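## Task

On the desk beside arm3, complete a stack of three items, bottom to top: the wooden block with a single big hole, then the small sealed carton, then the short square timber piece. Each must lie on a long face, sit roughly centred on the item beneath, and not overhang the desk's edges. All other objects must finish resting directly on the furniture they currently occupy. Failure if any object from a furniture top lies on the floor unheld, or if any object goes inside or beneath furniture, even while gripped. The result must stand without robot support; release everything and move the arms away at the end.

## Robot and tools

Robots. Three identical i2rt Big YAM arms, named arm1, arm2 and arm3. Each has six revolute joints, a two-finger gripper and a wrist camera. With joints 1 and 6 at zero and the hand level and pointing ahead, the wrist camera rides above the hand looking toward the fingertips. Reach is about 1.0 m from the joint1 axis. Joints move at different speeds, so the hand can sweep a wide path between postures. Two room cameras, room_a and room_b, are fixed in the room.

Frames. One shared scene frame, origin on the floor, +z up. "hand" is the point midway between the fingertips (URDF link pinch); its z axis runs along the fingers and the fingers open and close along its y axis. Each arm's hand pose is computed from its own foot pose, which is never printed.

Joints (absolute targets, radians; gripper in metres). joint1_rad -2.879 to 2.879: rotates the arm about its foot, positive counter-clockwise seen from above, 0 unfolds along the foot's facing. joint2_rad 0 to 3.141: shoulder, 0 has the upper arm pointing back roughly level, larger values raise it and then bring it forward. joint3_rad 0 to 3.019: elbow, 0 folds the forearm onto the upper arm, larger opens it. joint4_rad -1.692 to 1.57: hand pitch, positive tilts fingers up. joint5_rad -1.57 to 1.57: sideways hand swing, positive toward the arm's right. joint6_rad -2.094 to 2.094: hand roll, positive clockwise viewed from behind the hand. gripper_m 0 to 0.093: fingertip separation; each finger pad pushes roughly 50 to 62 N at most. Done tolerances: ±0.045, ±0.14, ±0.09, ±0.055, ±0.03, ±0.035 rad for joints 1 to 6, ±0.003 m for the gripper.

execute_actions. Argument "actions" is a list holding one action or none. The action is an object keyed by robot name; under each name is "joints", an object mapping any subset of joint1_rad..joint6_rad and gripper_m to absolute target values. Every robot's motion in the action starts at once; they may finish at different times. Example: {"arm1": {"joints": {"gripper_m": 0.05}}, "arm2": {"joints": {"joint1_rad": 0.3}}}. Joints or robots you omit may keep pushing toward earlier targets. Unknown keys or out-of-range values cause the whole call to be rejected with no motion. Optional "cameras": list of camera names (arm1_cam_wrist, arm2_cam_wrist, arm3_cam_wrist, room_a, room_b, or "all"); omitted, null or ["all"] returns every camera, [] returns none. An empty actions list just reports state and images. The "pictures" line lists the image order.

wait: "seconds" from 0 to 10; commands nothing and returns the same report as an empty action. zoom_image: "camera" plus "region" [x0, y0, x1, y1] in image pixels from the top-left, at most 504 by 504, applied to that camera's most recent full image. read_manual: returns only URDF licence text; it moves nothing. finished_scene: pass the current scene number; it ends the scene permanently and reports success, then gives the next task.

Result lines. joint_positions gives measured joints. joint_status tells how each commanded motion ended: "off_target" means resting away from target and perhaps still pushing; "contact_stop" or "time_out" mean the joint holds where it stopped (a timed-out joint may keep a target near its position and keep pushing, listed in on_its_own). "joint command not followed", usually with a "cause:" line, means a self- or inter-arm collision check blocked the arm's joint targets (gripper targets still run); affected joints show "not_followed" and the arm may retry them on later actions. on_its_own lists uncommanded behaviour; "held at" is the held target, not the position. To relieve a push, command the joint its reported position. A target very close to the current position may not move anything. If a stop is reported, the remaining execute_actions, wait and finished_scene calls in that reply are skipped. Joint torques are raw drive outputs per arm joint, with per-unit offset, scale and noise; friction can mimic or hide load. MOTOR HOT appears from 85 °C; at 100 °C an OVER-TEMPERATURE FAULT drops the arm and its joints read "limit_stop_at_motor_heat"; resend targets afterwards. Heat builds while holding loads, including during your thinking, and partly carries into later scenes.

Cameras. Calibration lines give K, distortion D, T_world_to_cam (metres) and pos_world; results list cameras whose numbers changed. Room cameras may be off by a couple of degrees and several millimetres; wrist camera poses also inherit joint reading errors.

Cautions. The arms do not stop on contact and can press hard; avoid pushing into furniture or objects. Never let two arms press together; a hard press ends the run and no state line reports arm-to-arm contact. The collision check ignores fingers, gripper housings and wrist cameras and can react late. Avoid drops, slips, slams and knocking objects onto the floor or into or under furniture. The world keeps running while you think and arms hold their last command; occasionally a loose object gets nudged. Fewer, efficient motions are better. Finish by opening the grippers and withdrawing before finished_scene.

Each tool is called after "Request:" as name(argument=value, ...) on one line, values as JSON.

## Session

Request:
execute_actions(actions=[])

Scene clock: 0.00 s.
Joint torques (N m, as the arm reports them, + toward a larger angle): no reading
arm1.joint_positions: joint1_rad=-0.871 joint2_rad=+0.538 joint3_rad=+1.557 joint4_rad=-1.426 joint5_rad=+0.264 joint6_rad=+0.341 gripper_m=+0.094
arm1.joint_status: not commanded
arm1.hand: x=-0.2800 y=-1.0407 z=+1.4424 quat_wxyz=(-0.273, +0.618, -0.562, -0.478) (m; scene frame)
arm2.joint_positions: joint1_rad=+0.588 joint2_rad=+0.448 joint3_rad=+1.436 joint4_rad=-1.149 joint5_rad=-0.118 joint6_rad=+0.234 gripper_m=+0.095
arm2.joint_status: not commanded
arm2.hand: x=+0.0904 y=+0.0856 z=+1.5704 quat_wxyz=(-0.596, +0.100, -0.758, -0.245) (m; scene frame)
arm3.joint_positions: joint1_rad=+0.008 joint2_rad=+0.459 joint3_rad=+1.561 joint4_rad=-1.269 joint5_rad=-0.068 joint6_rad=-0.476 gripper_m=+0.095
arm3.joint_status: not commanded
arm3.hand: x=+0.4141 y=+1.1654 z=+1.4990 quat_wxyz=(-0.602, +0.087, -0.762, +0.221) (m; scene frame)
pictures: arm1_cam_wrist, arm2_cam_wrist, arm3_cam_wrist, room_a, room_b
Images, in order (width x height): arm1_cam_wrist 896x504, arm2_cam_wrist 896x504, arm3_cam_wrist 896x504, room_a 896x504, room_b 896x504.

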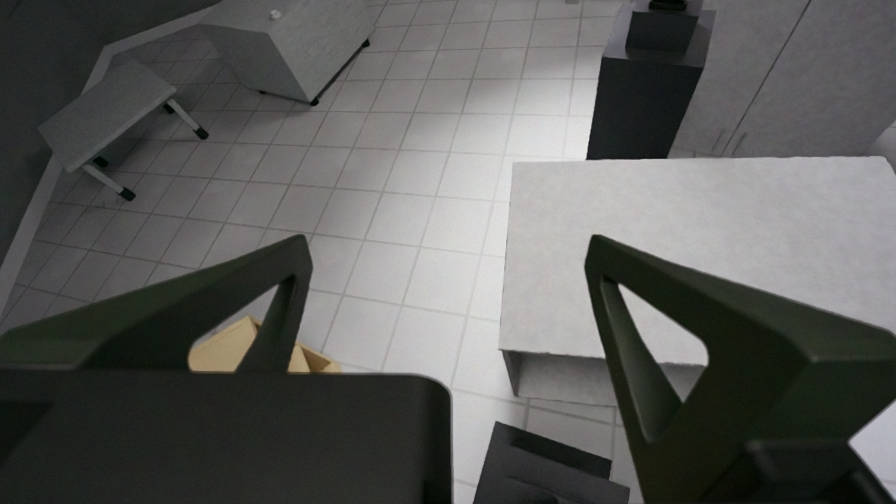

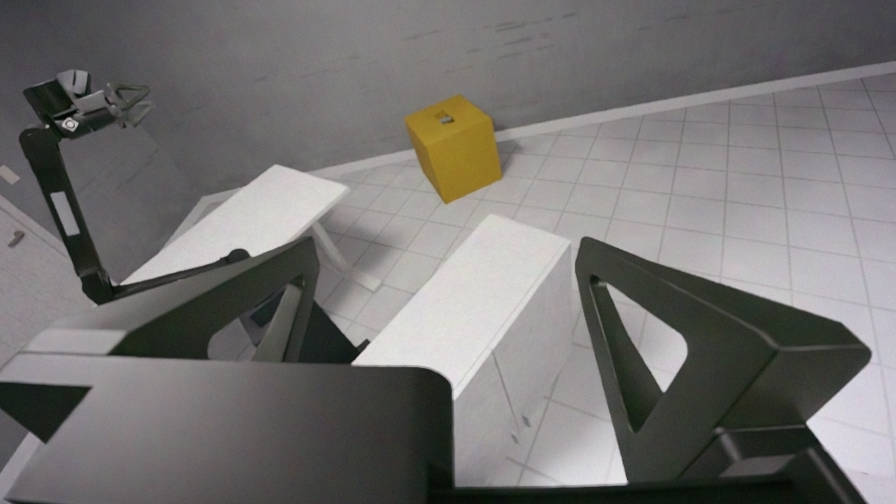

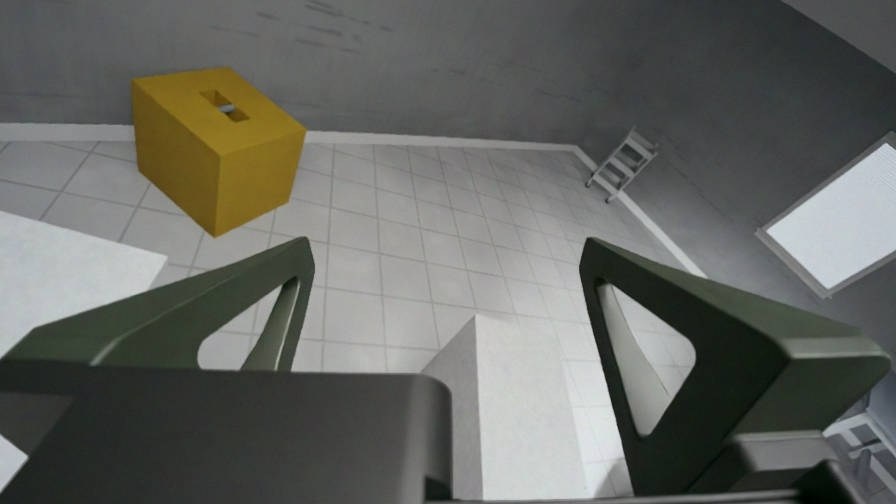

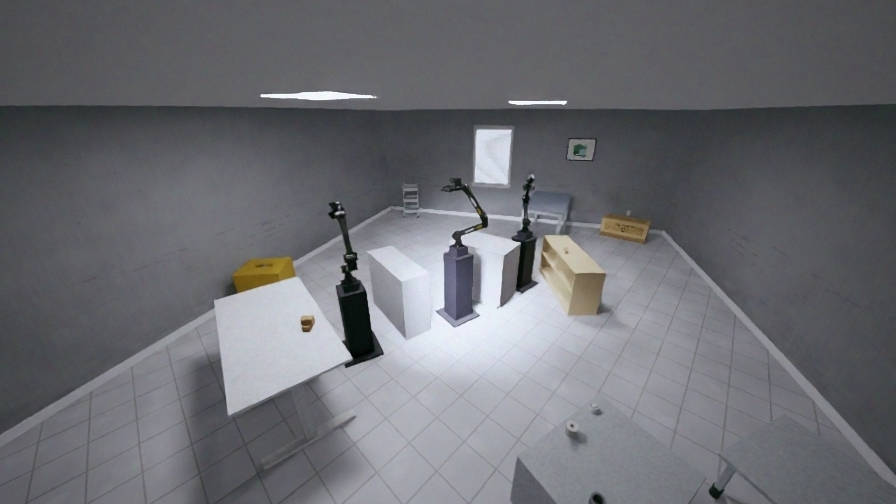

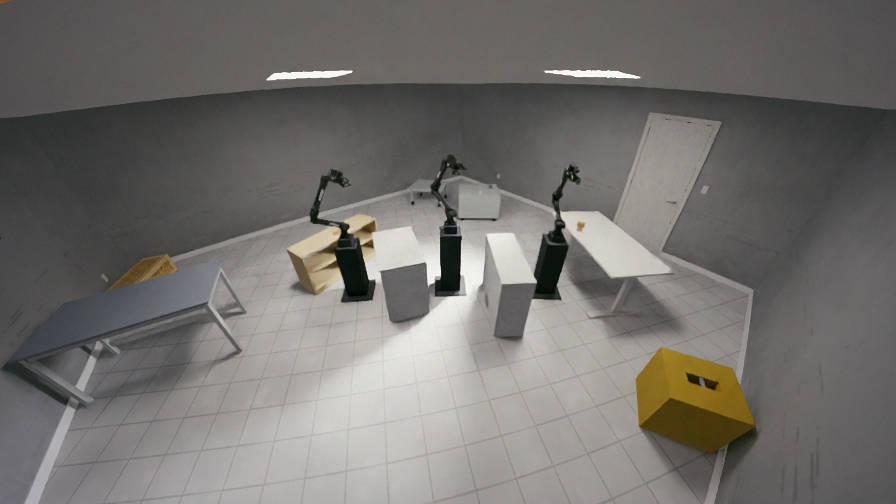

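Request:
zoom_image(camera="room_a", region=[260, 290, 360, 350])

Request:
zoom_image(camera="room_a", region=[500, 200, 660, 320])

Request:
zoom_image(camera="room_b", region=[280, 160, 480, 320])

Request:
zoom_image(camera="room_b", region=[520, 190, 680, 310])

Region (260, 290, 360, 350) of room_a's 896x504 image, scaled by 5.040, with more detail than that image has; it fills the top 302 rows of this view, and the rest is white.

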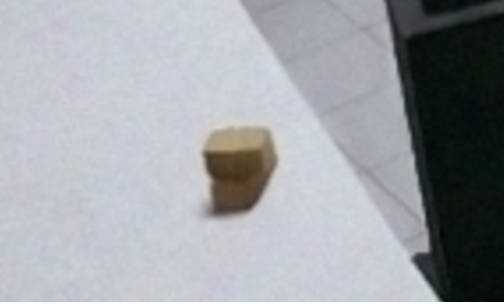

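Region (500, 200, 660, 320) of room_a's 896x504 image, scaled by 3.150, with more detail than that image has; it fills the top 378 rows of this view, and the rest is white.

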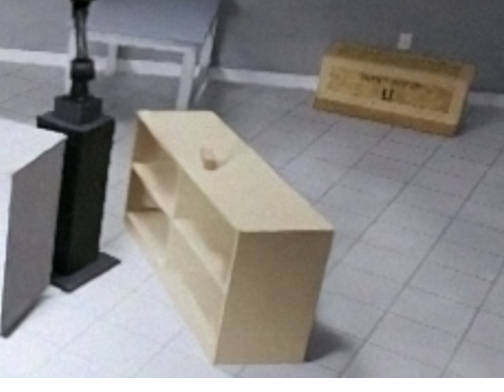

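Region (280, 160, 480, 320) of room_b's 896x504 image, scaled by 2.520, with more detail than that image has; it fills the top 403 rows of this view, and the rest is white.

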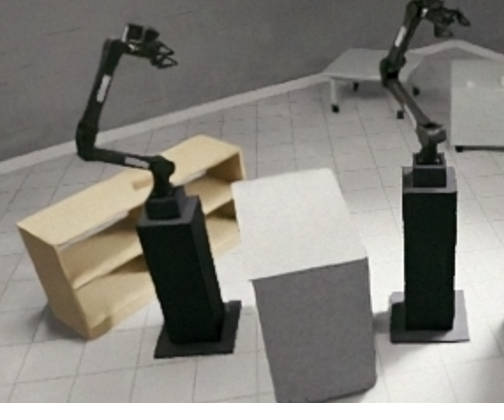

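Region (520, 190, 680, 310) of room_b's 896x504 image, scaled by 3.150, with more detail than that image has; it fills the top 378 rows of this view, and the rest is white.

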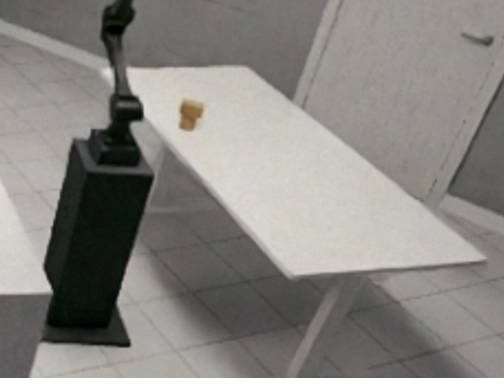

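Request:
zoom_image(camera="room_b", region=[460, 210, 580, 310])

Request:
zoom_image(camera="room_a", region=[340, 220, 540, 350])

Request:
execute_actions(actions=[{"arm1":{"joints":{"joint1_rad":0.526,"joint2_rad":1.965,"joint3_rad":1.285,"joint4_rad":-0.22,"joint5_rad":0,"joint6_rad":0}},"arm3":{"joints":{"joint1_rad":2.366,"joint2_rad":1.175,"joint3_rad":1.037,"joint4_rad":-0.762,"joint5_rad":0,"joint6_rad":0}},"arm2":{"joints":{"joint1_rad":1.5,"joint2_rad":1.175,"joint3_rad":1.037,"joint4_rad":-0.762,"joint5_rad":0,"joint6_rad":0}}}])

Region (460, 210, 580, 310) of room_b's 896x504 image, scaled by 4.200, with more detail than that image has.

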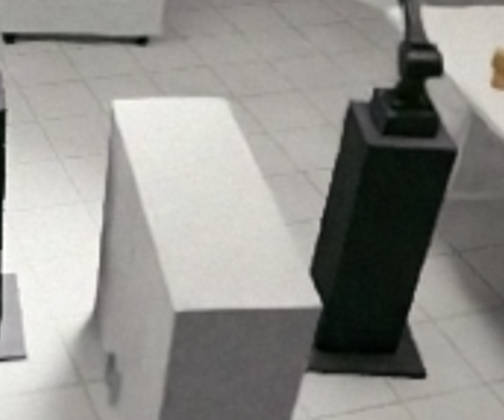

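Region (340, 220, 540, 350) of room_a's 896x504 image, scaled by 2.520, with more detail than that image has; it fills the top 328 rows of this view, and the rest is white.

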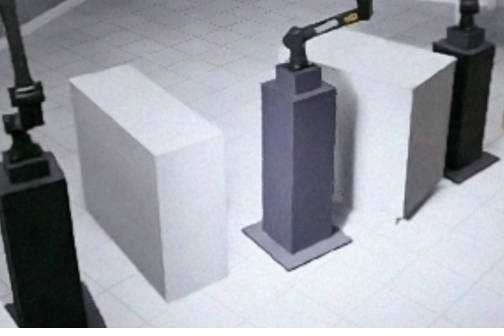

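Scene clock: 26.20 s.
Joint torques (N m, as the arm reports them, + toward a larger angle): arm1=[ -0.42 -15.85   8.85   2.27   0.03  -0.07] | arm2=[-0.45 -9.22 11.59  1.86 -0.01 -0.07] | arm3=[-1.16 -8.65 10.34  2.6   0.14  0.14]
arm1.joint_positions: joint1_rad=+0.531 joint2_rad=+1.969 joint3_rad=+1.275 joint4_rad=-0.244 joint5_rad=-0.001 joint6_rad=+0.006 gripper_m=+0.094
arm1.joint_status: all done
arm1.hand: x=-0.8311 y=-1.4801 z=+0.8374 quat_wxyz=(+0.075, +0.930, +0.200, -0.298) (m; scene frame)
arm2.joint_positions: joint1_rad=+1.502 joint2_rad=+1.178 joint3_rad=+1.008 joint4_rad=-0.777 joint5_rad=+0.000 joint6_rad=+0.010 gripper_m=+0.095
arm2.joint_status: all done
arm2.hand: x=+0.0613 y=+0.4487 z=+1.1772 quat_wxyz=(-0.237, +0.576, -0.758, -0.192) (m; scene frame)
arm3.joint_positions: joint1_rad=+2.370 joint2_rad=+1.184 joint3_rad=+1.016 joint4_rad=-0.781 joint5_rad=+0.001 joint6_rad=-0.013 gripper_m=+0.095
arm3.joint_status: all done
arm3.hand: x=+0.0698 y=+1.6023 z=+1.0877 quat_wxyz=(-0.158, +0.817, -0.487, -0.266) (m; scene frame)
pictures: arm1_cam_wrist, arm2_cam_wrist, arm3_cam_wrist, room_a, room_b
camera_calibration (this result's frames):
arm1_cam_wrist: T_world_to_cam=[[-0.42027, 0.907285, -0.0144106, 1.00328], [0.907356, 0.420352, 0.00310105, 1.37871], [0.00887106, -0.0117722, -0.999891, 0.950067], [0, 0, 0, 1]] pos_world=[-0.837757, -1.47862, 0.960146]
arm2_cam_wrist: T_world_to_cam=[[0.964441, -0.263494, -0.0206165, 0.0857245], [-0.263533, -0.96465, 0.000858718, 0.452366], [-0.020114, 0.00460495, -0.999787, 1.30313], [0, 0, 0, 1]] pos_world=[0.0627485, 0.452962, 1.30423]
arm3_cam_wrist: T_world_to_cam=[[0.879895, 0.475162, 0.00251175, -0.82377], [0.475168, -0.879873, -0.00627731, 1.38833], [-0.000772718, 0.00671687, -0.999977, 1.20141], [0, 0, 0, 1]] pos_world=[0.0660704, 1.60491, 1.21217]
Images, in order (width x height): arm1_cam_wrist 896x504, arm2_cam_wrist 896x504, arm3_cam_wrist 896x504, room_a 896x504, room_b 896x504.

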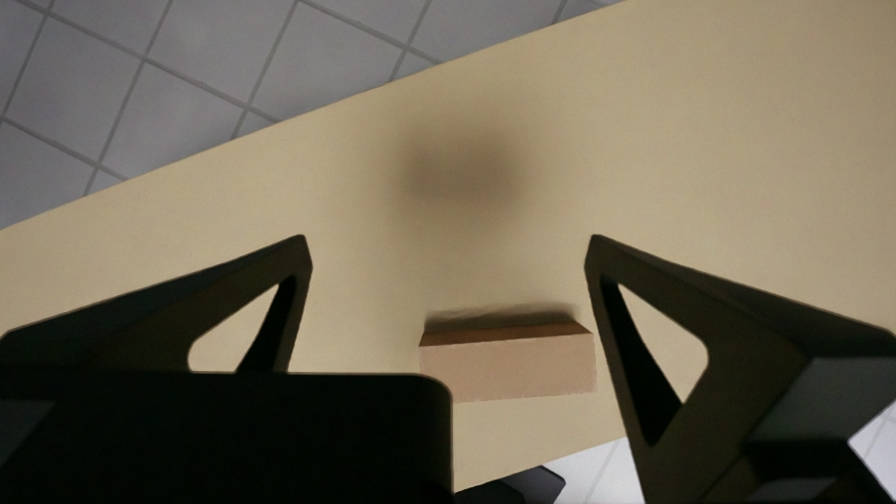

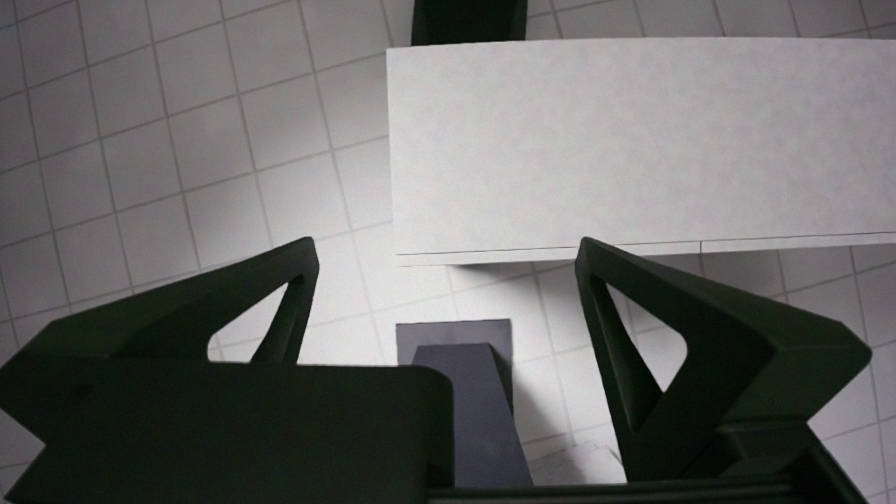

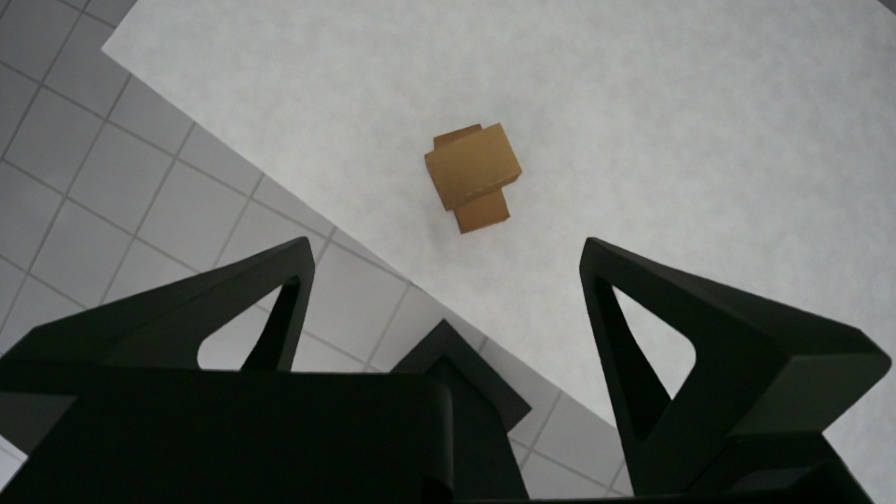

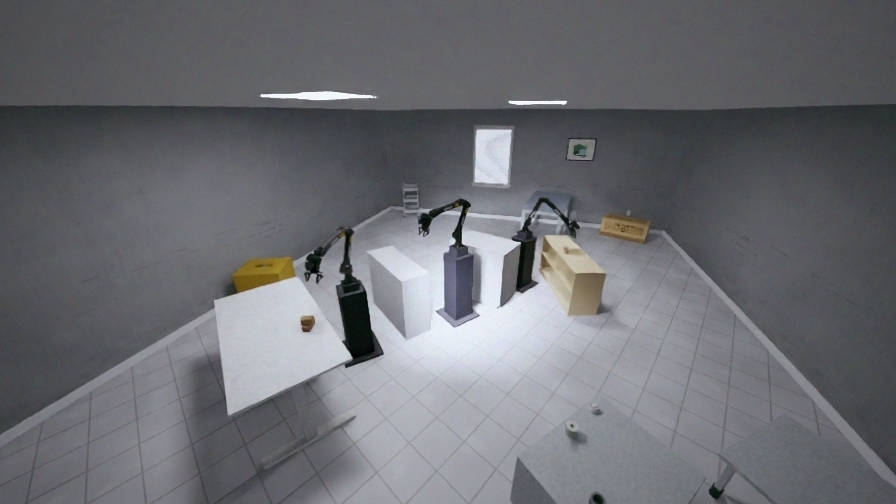

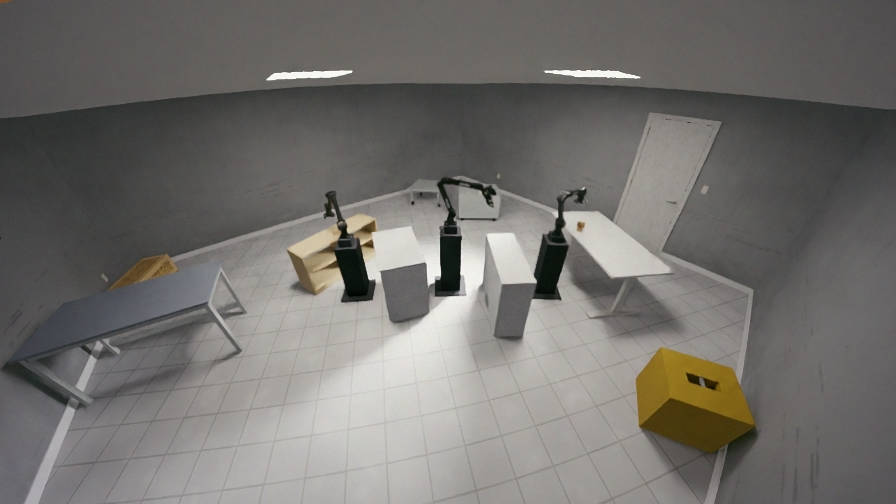

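Request:
zoom_image(camera="arm3_cam_wrist", region=[400, 100, 550, 250])

Request:
zoom_image(camera="arm1_cam_wrist", region=[400, 280, 620, 430])

Region (400, 100, 550, 250) of arm3_cam_wrist's 896x504 image, scaled by 3.360, with more detail than that image has.

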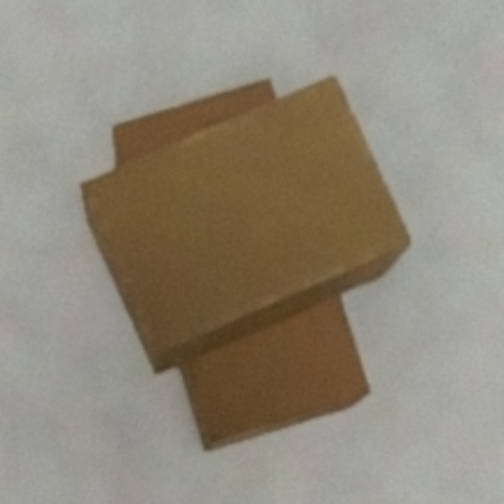

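Region (400, 280, 620, 430) of arm1_cam_wrist's 896x504 image, scaled by 2.291, with more detail than that image has; it fills the top 344 rows of this view, and the rest is white.

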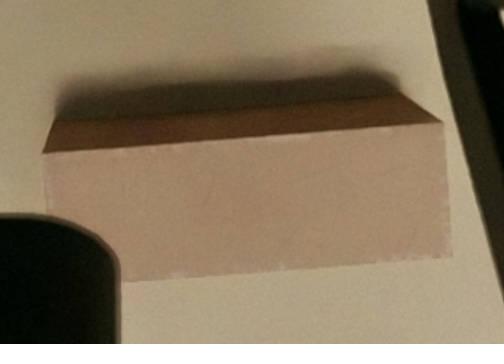

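Request:
execute_actions(actions=[{"arm1":{"joints":{"joint1_rad":0.452,"joint2_rad":2.105,"joint3_rad":1.498,"joint4_rad":-0.93,"joint5_rad":0,"joint6_rad":1.423}},"arm3":{"joints":{"joint1_rad":2.34,"joint2_rad":1.478,"joint3_rad":1.075,"joint4_rad":-0.49,"joint5_rad":0,"joint6_rad":0}},"arm2":{"joints":{"joint1_rad":1.5,"joint2_rad":1.645,"joint3_rad":1.29,"joint4_rad":-0.535,"joint5_rad":0,"joint6_rad":0}}}], cameras=["arm1_cam_wrist","arm2_cam_wrist","arm3_cam_wrist"])

Scene clock: 43.03 s.
Joint torques (N m, as the arm reports them, + toward a larger angle): arm1=[  0.6  -15.68  10.65  -0.75   0.13   0.08] | arm2=[ -0.31 -16.18  10.44   1.58   0.01  -0.07] | arm3=[ -1.   -12.88  10.99   2.82   0.14   0.13]
arm1.joint_positions: joint1_rad=+0.444 joint2_rad=+2.095 joint3_rad=+1.460 joint4_rad=-0.913 joint5_rad=-0.001 joint6_rad=+1.415 gripper_m=+0.094
arm1.joint_status: all done
arm1.hand: x=-0.7705 y=-1.3969 z=+0.7785 quat_wxyz=(+0.010, +0.861, -0.509, +0.002) (m; scene frame)
arm2.joint_positions: joint1_rad=+1.502 joint2_rad=+1.653 joint3_rad=+1.268 joint4_rad=-0.543 joint5_rad=+0.000 joint6_rad=+0.010 gripper_m=+0.095
arm2.joint_status: all done
arm2.hand: x=+0.1015 y=+0.6058 z=+1.0966 quat_wxyz=(-0.244, +0.575, -0.756, -0.198) (m; scene frame)
arm3.joint_positions: joint1_rad=+2.343 joint2_rad=+1.483 joint3_rad=+1.036 joint4_rad=-0.514 joint5_rad=+0.001 joint6_rad=-0.012 gripper_m=+0.095
arm3.joint_status: all done
arm3.hand: x=+0.0445 y=+1.6795 z=+0.9916 quat_wxyz=(-0.158, +0.812, -0.499, -0.258) (m; scene frame)
pictures: arm1_cam_wrist, arm2_cam_wrist, arm3_cam_wrist
camera_calibration (this result's frames):
arm1_cam_wrist: T_world_to_cam=[[0.873196, 0.487186, -0.0133425, 1.36135], [0.397329, -0.695755, 0.598376, -1.12652], [0.282237, -0.527801, -0.801104, 0.226646], [0, 0, 0, 1]] pos_world=[-0.805097, -1.32739, 0.873815]
arm2_cam_wrist: T_world_to_cam=[[0.964481, -0.263332, -0.0208095, 0.0867511], [-0.263722, -0.964412, -0.0189744, 0.636212], [-0.0150724, 0.0237884, -0.999603, 1.21031], [0, 0, 0, 1]] pos_world=[0.102356, 0.607623, 1.22371]
arm3_cam_wrist: T_world_to_cam=[[0.892483, 0.451077, 0.00177355, -0.797297], [0.451056, -0.892469, 0.00692884, 1.47685], [0.00470828, -0.00538391, -0.999974, 1.12488], [0, 0, 0, 1]] pos_world=[0.0401362, 1.68374, 1.11603]
Images, in order (width x height): arm1_cam_wrist 896x504, arm2_cam_wrist 896x504, arm3_cam_wrist 896x504.

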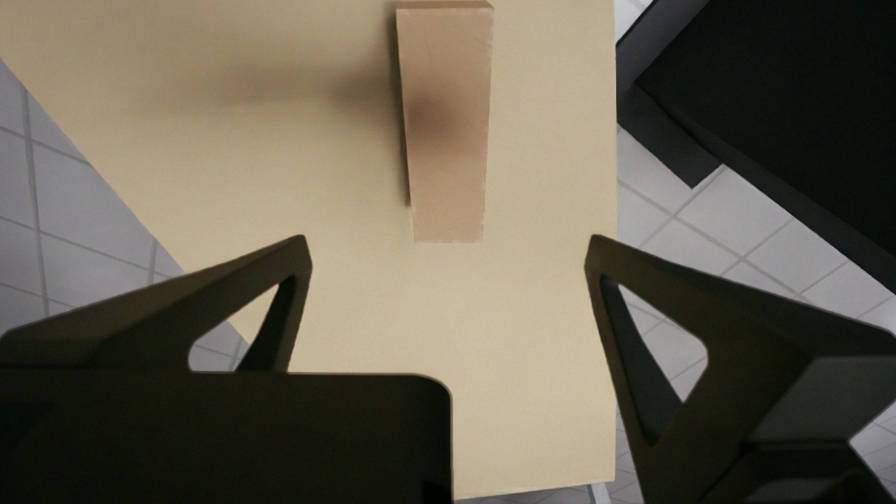

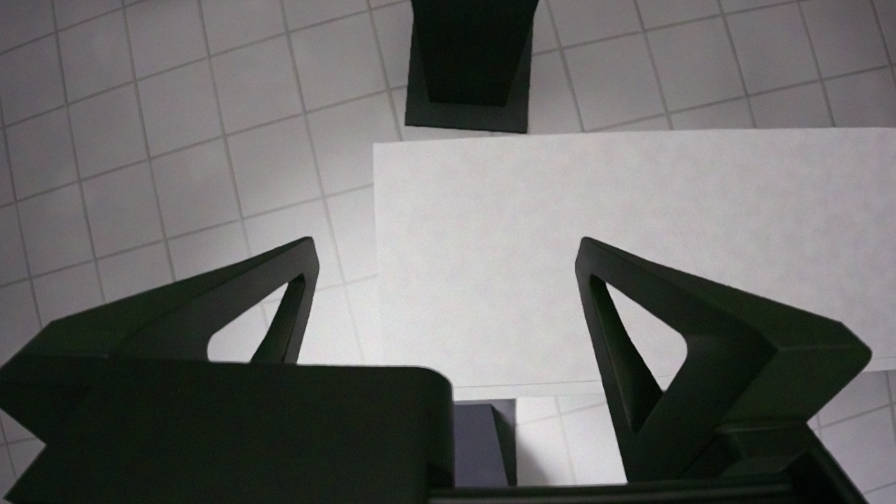

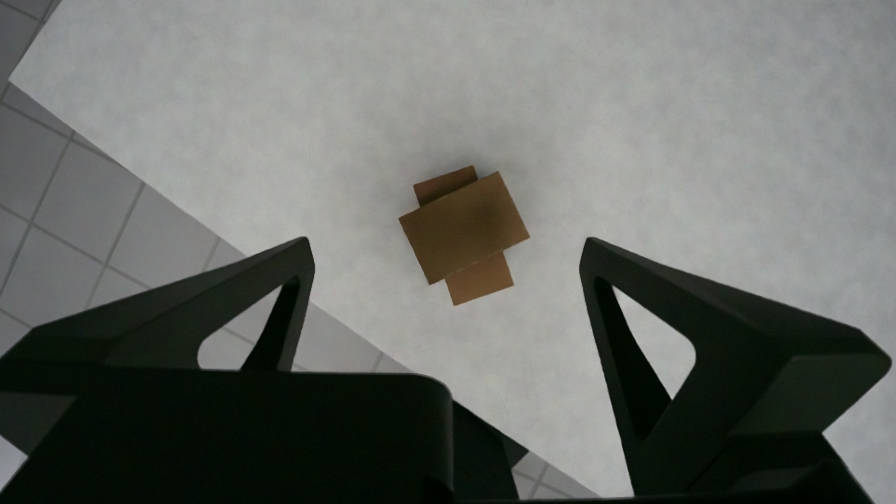

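Request:
execute_actions(actions=[{"arm1":{"joints":{"joint1_rad":0.452,"joint2_rad":2.243,"joint3_rad":1.50,"joint4_rad":-0.79}},"arm2":{"joints":{"joint1_rad":-1.49}}}], cameras=["arm1_cam_wrist","arm2_cam_wrist","arm3_cam_wrist"])

Request:
zoom_image(camera="arm3_cam_wrist", region=[380, 150, 550, 320])

Scene clock: 58.27 s.
Joint torques (N m, as the arm reports them, + toward a larger angle): arm1=[  0.82 -17.81   8.16   0.69   0.14   0.08] | arm2=[ -0.15 -16.45  10.56   1.6   -0.04  -0.05] | arm3=[ -1.   -12.85  10.99   2.82   0.14   0.14]
arm1.joint_positions: joint1_rad=+0.444 joint2_rad=+2.255 joint3_rad=+1.480 joint4_rad=-0.807 joint5_rad=-0.001 joint6_rad=+1.416 gripper_m=+0.094
arm1.joint_status: all done
arm1.hand: x=-0.7703 y=-1.3981 z=+0.6946 quat_wxyz=(-0.003, +0.861, -0.509, +0.012) (m; scene frame)
arm2.joint_positions: joint1_rad=-1.498 joint2_rad=+1.653 joint3_rad=+1.268 joint4_rad=-0.543 joint5_rad=+0.001 joint6_rad=+0.008 gripper_m=+0.095
arm2.joint_status: all done
arm2.hand: x=-0.1294 y=-0.6139 z=+1.1004 quat_wxyz=(-0.207, -0.709, -0.629, +0.241) (m; scene frame)
arm3.joint_positions: joint1_rad=+2.343 joint2_rad=+1.483 joint3_rad=+1.036 joint4_rad=-0.514 joint5_rad=+0.001 joint6_rad=-0.012 gripper_m=+0.095
arm3.joint_status: not commanded
arm3.hand: x=+0.0445 y=+1.6795 z=+0.9916 quat_wxyz=(-0.158, +0.812, -0.499, -0.258) (m; scene frame)
pictures: arm1_cam_wrist, arm2_cam_wrist, arm3_cam_wrist
camera_calibration (this result's frames):
arm1_cam_wrist: T_world_to_cam=[[0.87324, 0.486904, 0.0194227, 1.33748], [0.378388, -0.702658, 0.602573, -1.10441], [0.307043, -0.518842, -0.797827, 0.188089], [0, 0, 0, 1]] pos_world=[-0.807794, -1.32966, 0.789573]
arm2_cam_wrist: T_world_to_cam=[[-0.992236, 0.124176, 0.00698218, -0.0575111], [0.123964, 0.991964, -0.0253185, 0.657215], [-0.01007, -0.0242564, -0.999655, 1.21085], [0, 0, 0, 1]] pos_world=[-0.126342, -0.615421, 1.22748]
arm3_cam_wrist: T_world_to_cam=[[0.892483, 0.451077, 0.00177355, -0.797297], [0.451056, -0.892469, 0.00692884, 1.47685], [0.00470828, -0.00538391, -0.999974, 1.12488], [0, 0, 0, 1]] pos_world=[0.0401362, 1.68374, 1.11603]
Images, in order (width x height): arm1_cam_wrist 896x504, arm2_cam_wrist 896x504, arm3_cam_wrist 896x504.

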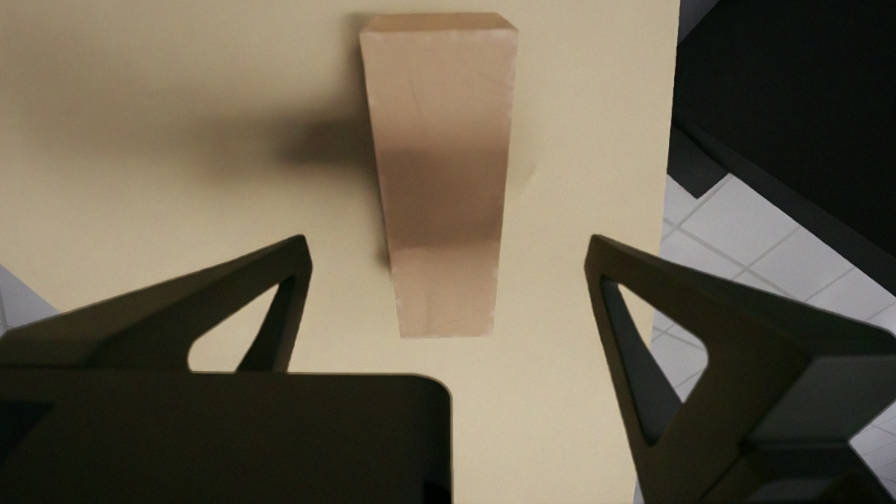

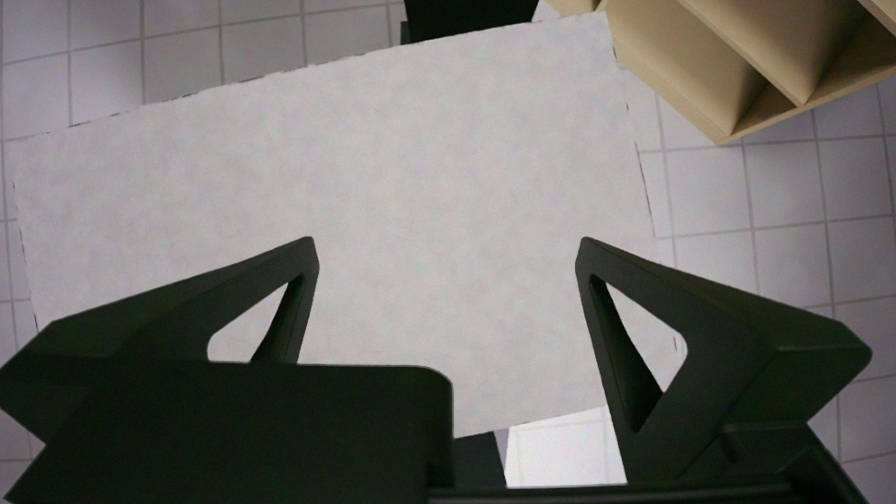

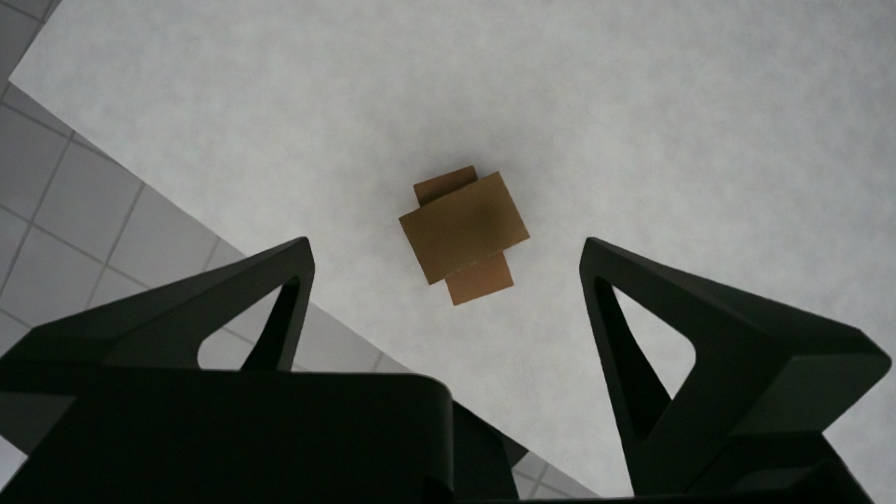

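Region (380, 150, 550, 320) of arm3_cam_wrist's 896x504 image, scaled by 2.965, with more detail than that image has.

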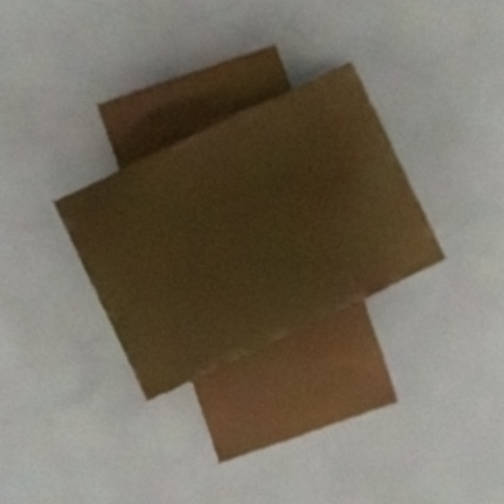

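Request:
execute_actions(actions=[{"arm1":{"joints":{"joint2_rad":2.332,"joint3_rad":1.50,"joint4_rad":-0.692}},"arm2":{"joints":{"joint2_rad":1.79,"joint3_rad":1.76,"joint4_rad":-0.86}}}], cameras=["arm1_cam_wrist","arm2_cam_wrist"])

Scene clock: 68.80 s.
Joint torques (N m, as the arm reports them, + toward a larger angle): arm1=[  0.64 -16.88   7.74   0.77   0.13   0.08] | arm2=[  0.03 -18.51  11.9    0.91  -0.04  -0.05] | arm3=[ -1.   -12.85  10.98   2.82   0.14   0.13]
arm1.joint_positions: joint1_rad=+0.444 joint2_rad=+2.327 joint3_rad=+1.480 joint4_rad=-0.709 joint5_rad=-0.001 joint6_rad=+1.416 gripper_m=+0.094
arm1.joint_status: all done
arm1.hand: x=-0.7733 y=-1.3998 z=+0.6541 quat_wxyz=(+0.007, +0.861, -0.509, +0.004) (m; scene frame)
arm2.joint_positions: joint1_rad=-1.498 joint2_rad=+1.787 joint3_rad=+1.729 joint4_rad=-0.850 joint5_rad=+0.001 joint6_rad=+0.008 gripper_m=+0.095
arm2.joint_status: all done
arm2.hand: x=-0.1372 y=-0.6932 z=+1.2083 quat_wxyz=(-0.213, -0.707, -0.627, +0.247) (m; scene frame)
arm3.joint_positions: joint1_rad=+2.343 joint2_rad=+1.483 joint3_rad=+1.036 joint4_rad=-0.514 joint5_rad=+0.001 joint6_rad=-0.012 gripper_m=+0.095
arm3.joint_status: not commanded
arm3.hand: x=+0.0445 y=+1.6795 z=+0.9916 quat_wxyz=(-0.158, +0.812, -0.499, -0.258) (m; scene frame)
pictures: arm1_cam_wrist, arm2_cam_wrist
camera_calibration (this result's frames):
arm1_cam_wrist: T_world_to_cam=[[0.873584, 0.48663, -0.00655538, 1.35865], [0.392993, -0.697416, 0.599305, -1.05932], [0.287068, -0.52612, -0.800494, 0.131962], [0, 0, 0, 1]] pos_world=[-0.808476, -1.33052, 0.749396]
arm2_cam_wrist: T_world_to_cam=[[-0.992251, 0.124062, 0.00680655, -0.056054], [0.123633, 0.991301, -0.0451403, 0.763039], [-0.0123475, -0.043949, -0.998957, 1.30188], [0, 0, 0, 1]] pos_world=[-0.133882, -0.69223, 1.33535]
Images, in order (width x height): arm1_cam_wrist 896x504, arm2_cam_wrist 896x504.

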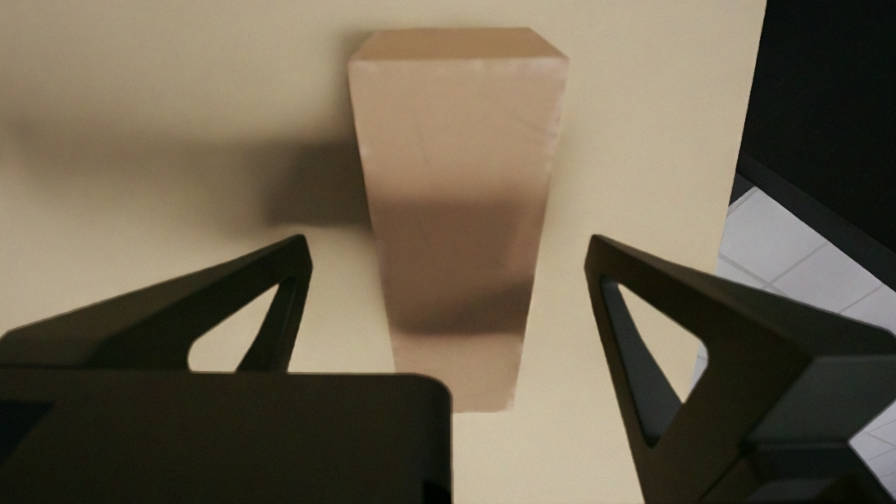

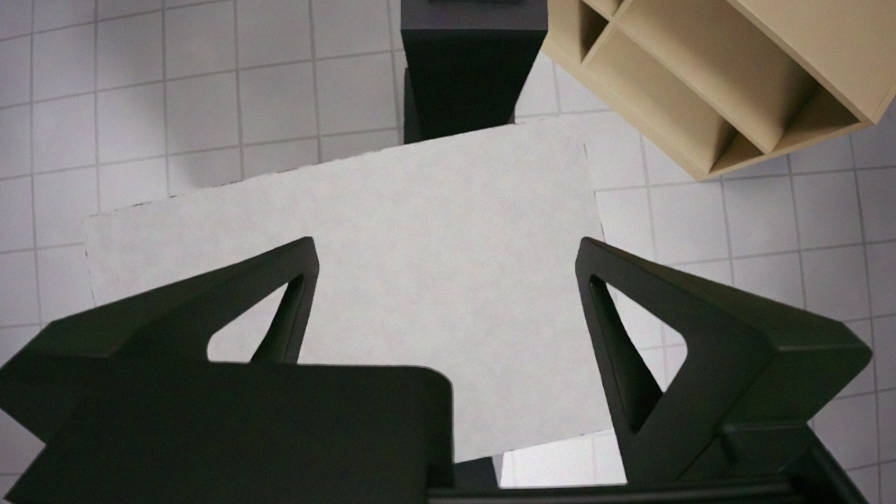

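Request:
execute_actions(actions=[{"arm1":{"joints":{"joint2_rad":2.35,"joint3_rad":1.50,"joint4_rad":-0.692}},"arm2":{"joints":{"joint2_rad":0.9,"joint3_rad":1.1,"joint4_rad":-1.5,"joint6_rad":1.48}},"arm3":{"joints":{"joint2_rad":0.9,"joint3_rad":1.1,"joint4_rad":-1.5,"joint6_rad":1.595}}}], cameras=[])

Request:
execute_actions(actions=[{"arm1":{"joints":{"gripper_m":0.03}},"arm3":{"joints":{"joint1_rad":-1.0}}}], cameras=["arm1_cam_wrist"])

Scene clock: 80.60 s.
Joint torques (N m, as the arm reports them, + toward a larger angle): arm1=[  0.66 -15.73   7.72   0.76   0.13   0.08] | arm2=[ 0.27 -4.    8.74  0.4   0.05  0.12] | arm3=[-1.12 -1.52 10.55  0.17  0.23  0.12]
arm1.joint_positions: joint1_rad=+0.444 joint2_rad=+2.327 joint3_rad=+1.480 joint4_rad=-0.709 joint5_rad=-0.001 joint6_rad=+1.416 gripper_m=+0.094
arm1.joint_status: all done
arm1.hand: x=-0.7733 y=-1.3998 z=+0.6541 quat_wxyz=(+0.007, +0.861, -0.509, +0.004) (m; scene frame)
arm2.joint_positions: joint1_rad=-1.498 joint2_rad=+0.899 joint3_rad=+1.103 joint4_rad=-1.492 joint5_rad=+0.001 joint6_rad=+1.470 gripper_m=+0.095
arm2.joint_status: all done
arm2.hand: x=-0.0882 y=-0.2758 z=+1.2482 quat_wxyz=(-0.141, -0.990, +0.006, +0.022) (m; scene frame)
arm3.joint_positions: joint1_rad=+2.343 joint2_rad=+0.896 joint3_rad=+1.068 joint4_rad=-1.483 joint5_rad=+0.001 joint6_rad=+1.582 gripper_m=+0.095
arm3.joint_status: all done
arm3.hand: x=+0.1628 y=+1.4430 z=+1.1396 quat_wxyz=(+0.035, +0.219, -0.967, -0.128) (m; scene frame)
pictures: none
No camera images: the call's "cameras" was empty. Leave "cameras" out to get every camera's image.

Scene clock: 83.27 s.
Joint torques (N m, as the arm reports them, + toward a larger angle): arm1=[  0.56 -15.82   7.73   0.71   0.12   0.08] | arm2=[ 0.26 -4.    8.74  0.39  0.05  0.13] | arm3=[-1.11 -1.84 10.53  0.15  0.25  0.1 ]
arm1.joint_positions: joint1_rad=+0.444 joint2_rad=+2.327 joint3_rad=+1.480 joint4_rad=-0.707 joint5_rad=-0.001 joint6_rad=+1.417 gripper_m=+0.045
arm1.joint_status: gripper_m off_target (ended at +0.045, target +0.030)
arm1.hand: x=-0.7737 y=-1.3999 z=+0.6539 quat_wxyz=(+0.008, +0.861, -0.509, +0.003) (m; scene frame)
arm2.joint_positions: joint1_rad=-1.498 joint2_rad=+0.899 joint3_rad=+1.103 joint4_rad=-1.492 joint5_rad=+0.001 joint6_rad=+1.470 gripper_m=+0.095
arm2.joint_status: not commanded
arm2.hand: x=-0.0882 y=-0.2758 z=+1.2482 quat_wxyz=(-0.141, -0.990, +0.007, +0.022) (m; scene frame)
arm3.joint_positions: joint1_rad=-0.998 joint2_rad=+0.898 joint3_rad=+1.068 joint4_rad=-1.483 joint5_rad=+0.001 joint6_rad=+1.582 gripper_m=+0.095
arm3.joint_status: all done
arm3.hand: x=+0.3558 y=+0.9246 z=+1.1363 quat_wxyz=(-0.126, -0.984, -0.123, -0.012) (m; scene frame)
pictures: arm1_cam_wrist
camera_calibration (this result's frames):
arm1_cam_wrist: T_world_to_cam=[[0.873955, 0.48594, -0.00799001, 1.35925], [0.393373, -0.697629, 0.598808, -1.05877], [0.285411, -0.526475, -0.800852, 0.130316], [0, 0, 0, 1]] pos_world=[-0.808625, -1.33054, 0.749227]
Images, in order (width x height): arm1_cam_wrist 896x504.

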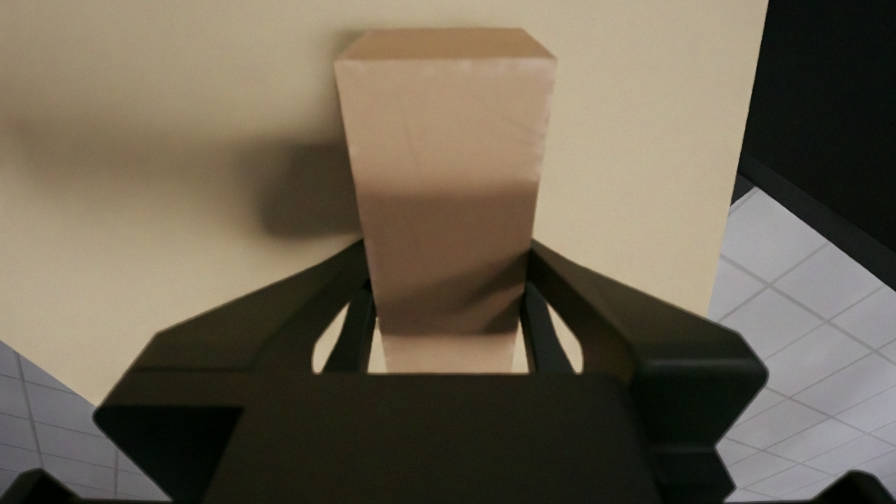

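Request:
execute_actions(actions=[{"arm1":{"joints":{"joint2_rad":1.855,"joint3_rad":1.435,"joint4_rad":-1.155}}}], cameras=["arm1_cam_wrist"])

Request:
execute_actions(actions=[{"arm1":{"joints":{"joint1_rad":-1.66}}}], cameras=["arm1_cam_wrist","room_a","room_b"])

Scene clock: 87.07 s.
Joint torques (N m, as the arm reports them, + toward a larger angle): arm1=[  0.58 -14.85   9.19  -0.82   0.12   0.06] | arm2=[ 0.27 -3.97  8.74  0.4   0.05  0.12] | arm3=[-1.08 -1.87 10.53  0.16  0.25  0.1 ]
arm1.joint_positions: joint1_rad=+0.444 joint2_rad=+1.858 joint3_rad=+1.423 joint4_rad=-1.139 joint5_rad=-0.001 joint6_rad=+1.417 gripper_m=+0.045
arm1.joint_status: all done
arm1.hand: x=-0.7318 y=-1.3810 z=+0.8947 quat_wxyz=(+0.001, +0.861, -0.509, +0.009) (m; scene frame)
arm2.joint_positions: joint1_rad=-1.498 joint2_rad=+0.899 joint3_rad=+1.103 joint4_rad=-1.492 joint5_rad=+0.001 joint6_rad=+1.470 gripper_m=+0.095
arm2.joint_status: not commanded
arm2.hand: x=-0.0882 y=-0.2758 z=+1.2482 quat_wxyz=(-0.141, -0.990, +0.007, +0.022) (m; scene frame)
arm3.joint_positions: joint1_rad=-0.998 joint2_rad=+0.898 joint3_rad=+1.068 joint4_rad=-1.483 joint5_rad=+0.001 joint6_rad=+1.582 gripper_m=+0.095
arm3.joint_status: not commanded
arm3.hand: x=+0.3558 y=+0.9246 z=+1.1363 quat_wxyz=(-0.126, -0.984, -0.123, -0.012) (m; scene frame)
pictures: arm1_cam_wrist
camera_calibration (this result's frames):
arm1_cam_wrist: T_world_to_cam=[[0.873796, 0.486172, 0.0108379, 1.2987], [0.382806, -0.70142, 0.601223, -1.22141], [0.299899, -0.521197, -0.799008, 0.337371], [0, 0, 0, 1]] pos_world=[-0.768415, -1.31227, 0.989825]
Images, in order (width x height): arm1_cam_wrist 896x504.

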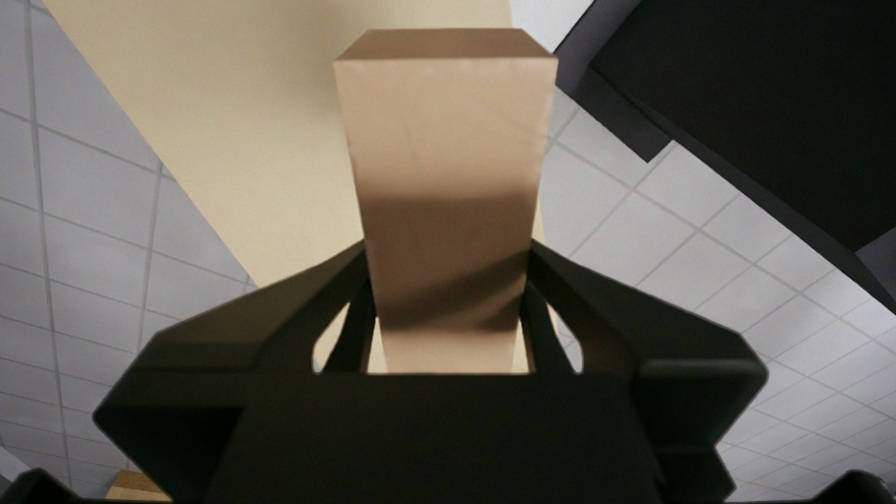

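Scene clock: 89.27 s.
Joint torques (N m, as the arm reports them, + toward a larger angle): arm1=[  0.1  -14.73   9.21  -0.79   0.04   0.07] | arm2=[ 0.3  -4.02  8.73  0.39  0.05  0.12] | arm3=[-1.06 -1.87 10.53  0.17  0.25  0.11]
arm1.joint_positions: joint1_rad=-1.668 joint2_rad=+1.858 joint3_rad=+1.423 joint4_rad=-1.139 joint5_rad=+0.002 joint6_rad=+1.417 gripper_m=+0.045
arm1.joint_status: all done
arm1.hand: x=-0.1191 y=-0.6674 z=+0.8951 quat_wxyz=(-0.007, -0.020, -1.000, +0.007) (m; scene frame)
arm2.joint_positions: joint1_rad=-1.498 joint2_rad=+0.899 joint3_rad=+1.103 joint4_rad=-1.492 joint5_rad=+0.001 joint6_rad=+1.470 gripper_m=+0.095
arm2.joint_status: not commanded
arm2.hand: x=-0.0882 y=-0.2758 z=+1.2482 quat_wxyz=(-0.141, -0.990, +0.007, +0.022) (m; scene frame)
arm3.joint_positions: joint1_rad=-0.998 joint2_rad=+0.898 joint3_rad=+1.068 joint4_rad=-1.483 joint5_rad=+0.001 joint6_rad=+1.582 gripper_m=+0.095
arm3.joint_status: not commanded
arm3.hand: x=+0.3558 y=+0.9246 z=+1.1363 quat_wxyz=(-0.126, -0.984, -0.123, -0.012) (m; scene frame)
pictures: arm1_cam_wrist, room_a, room_b
camera_calibration (this result's frames):
arm1_cam_wrist: T_world_to_cam=[[-0.0339483, -0.999308, 0.0151904, -0.687038], [-0.816682, 0.0364988, 0.575933, -0.583393], [-0.576089, 0.00714622, -0.817356, 0.790559], [0, 0, 0, 1]] pos_world=[-0.0443369, -0.670919, 0.9926]
Images, in order (width x height): arm1_cam_wrist 896x504, room_a 896x504, room_b 896x504.

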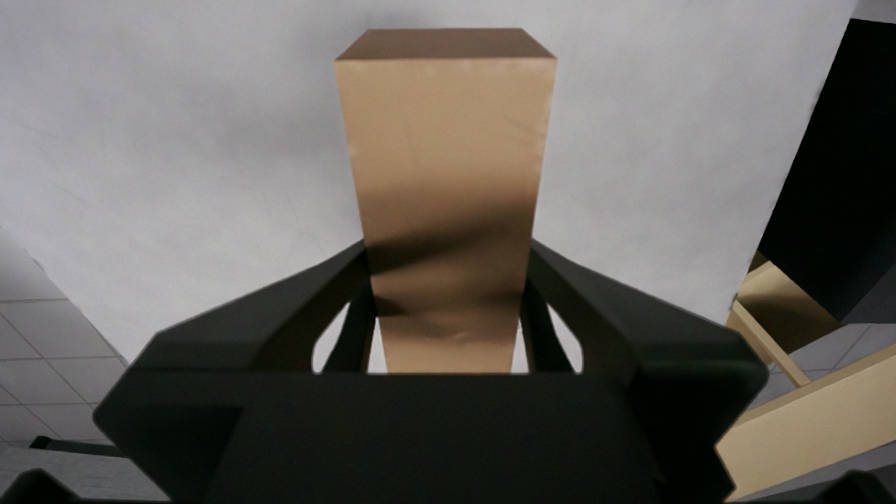

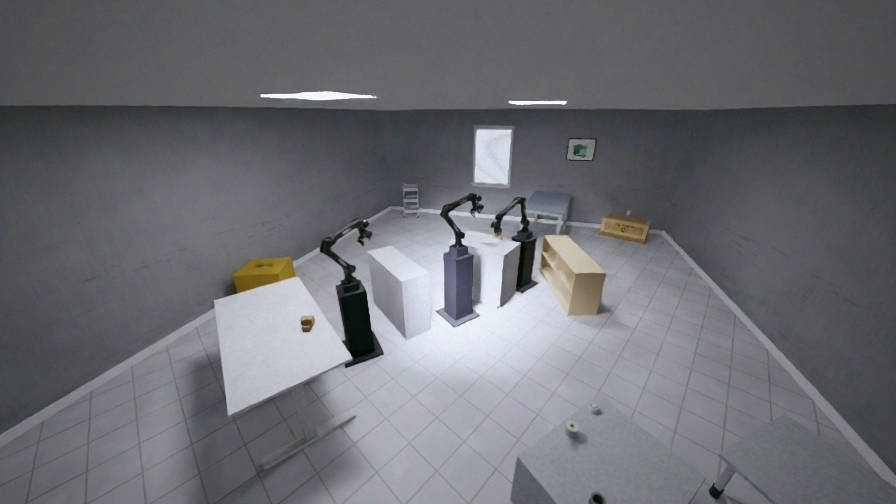

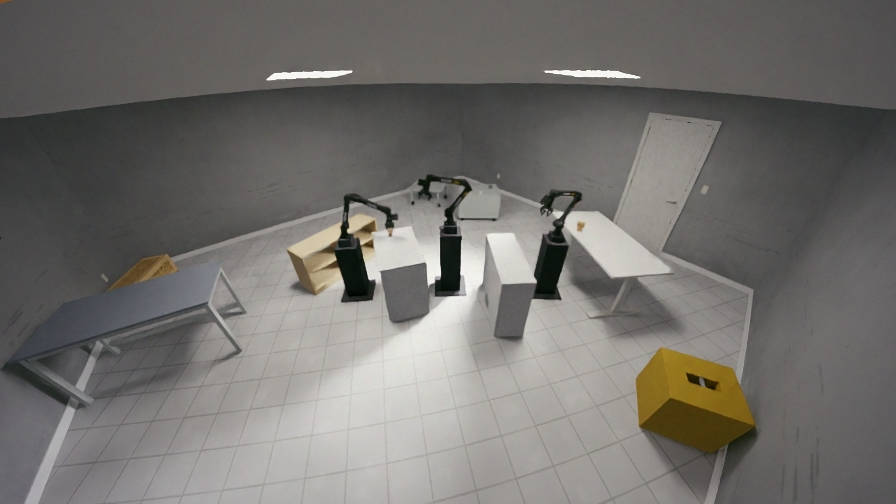

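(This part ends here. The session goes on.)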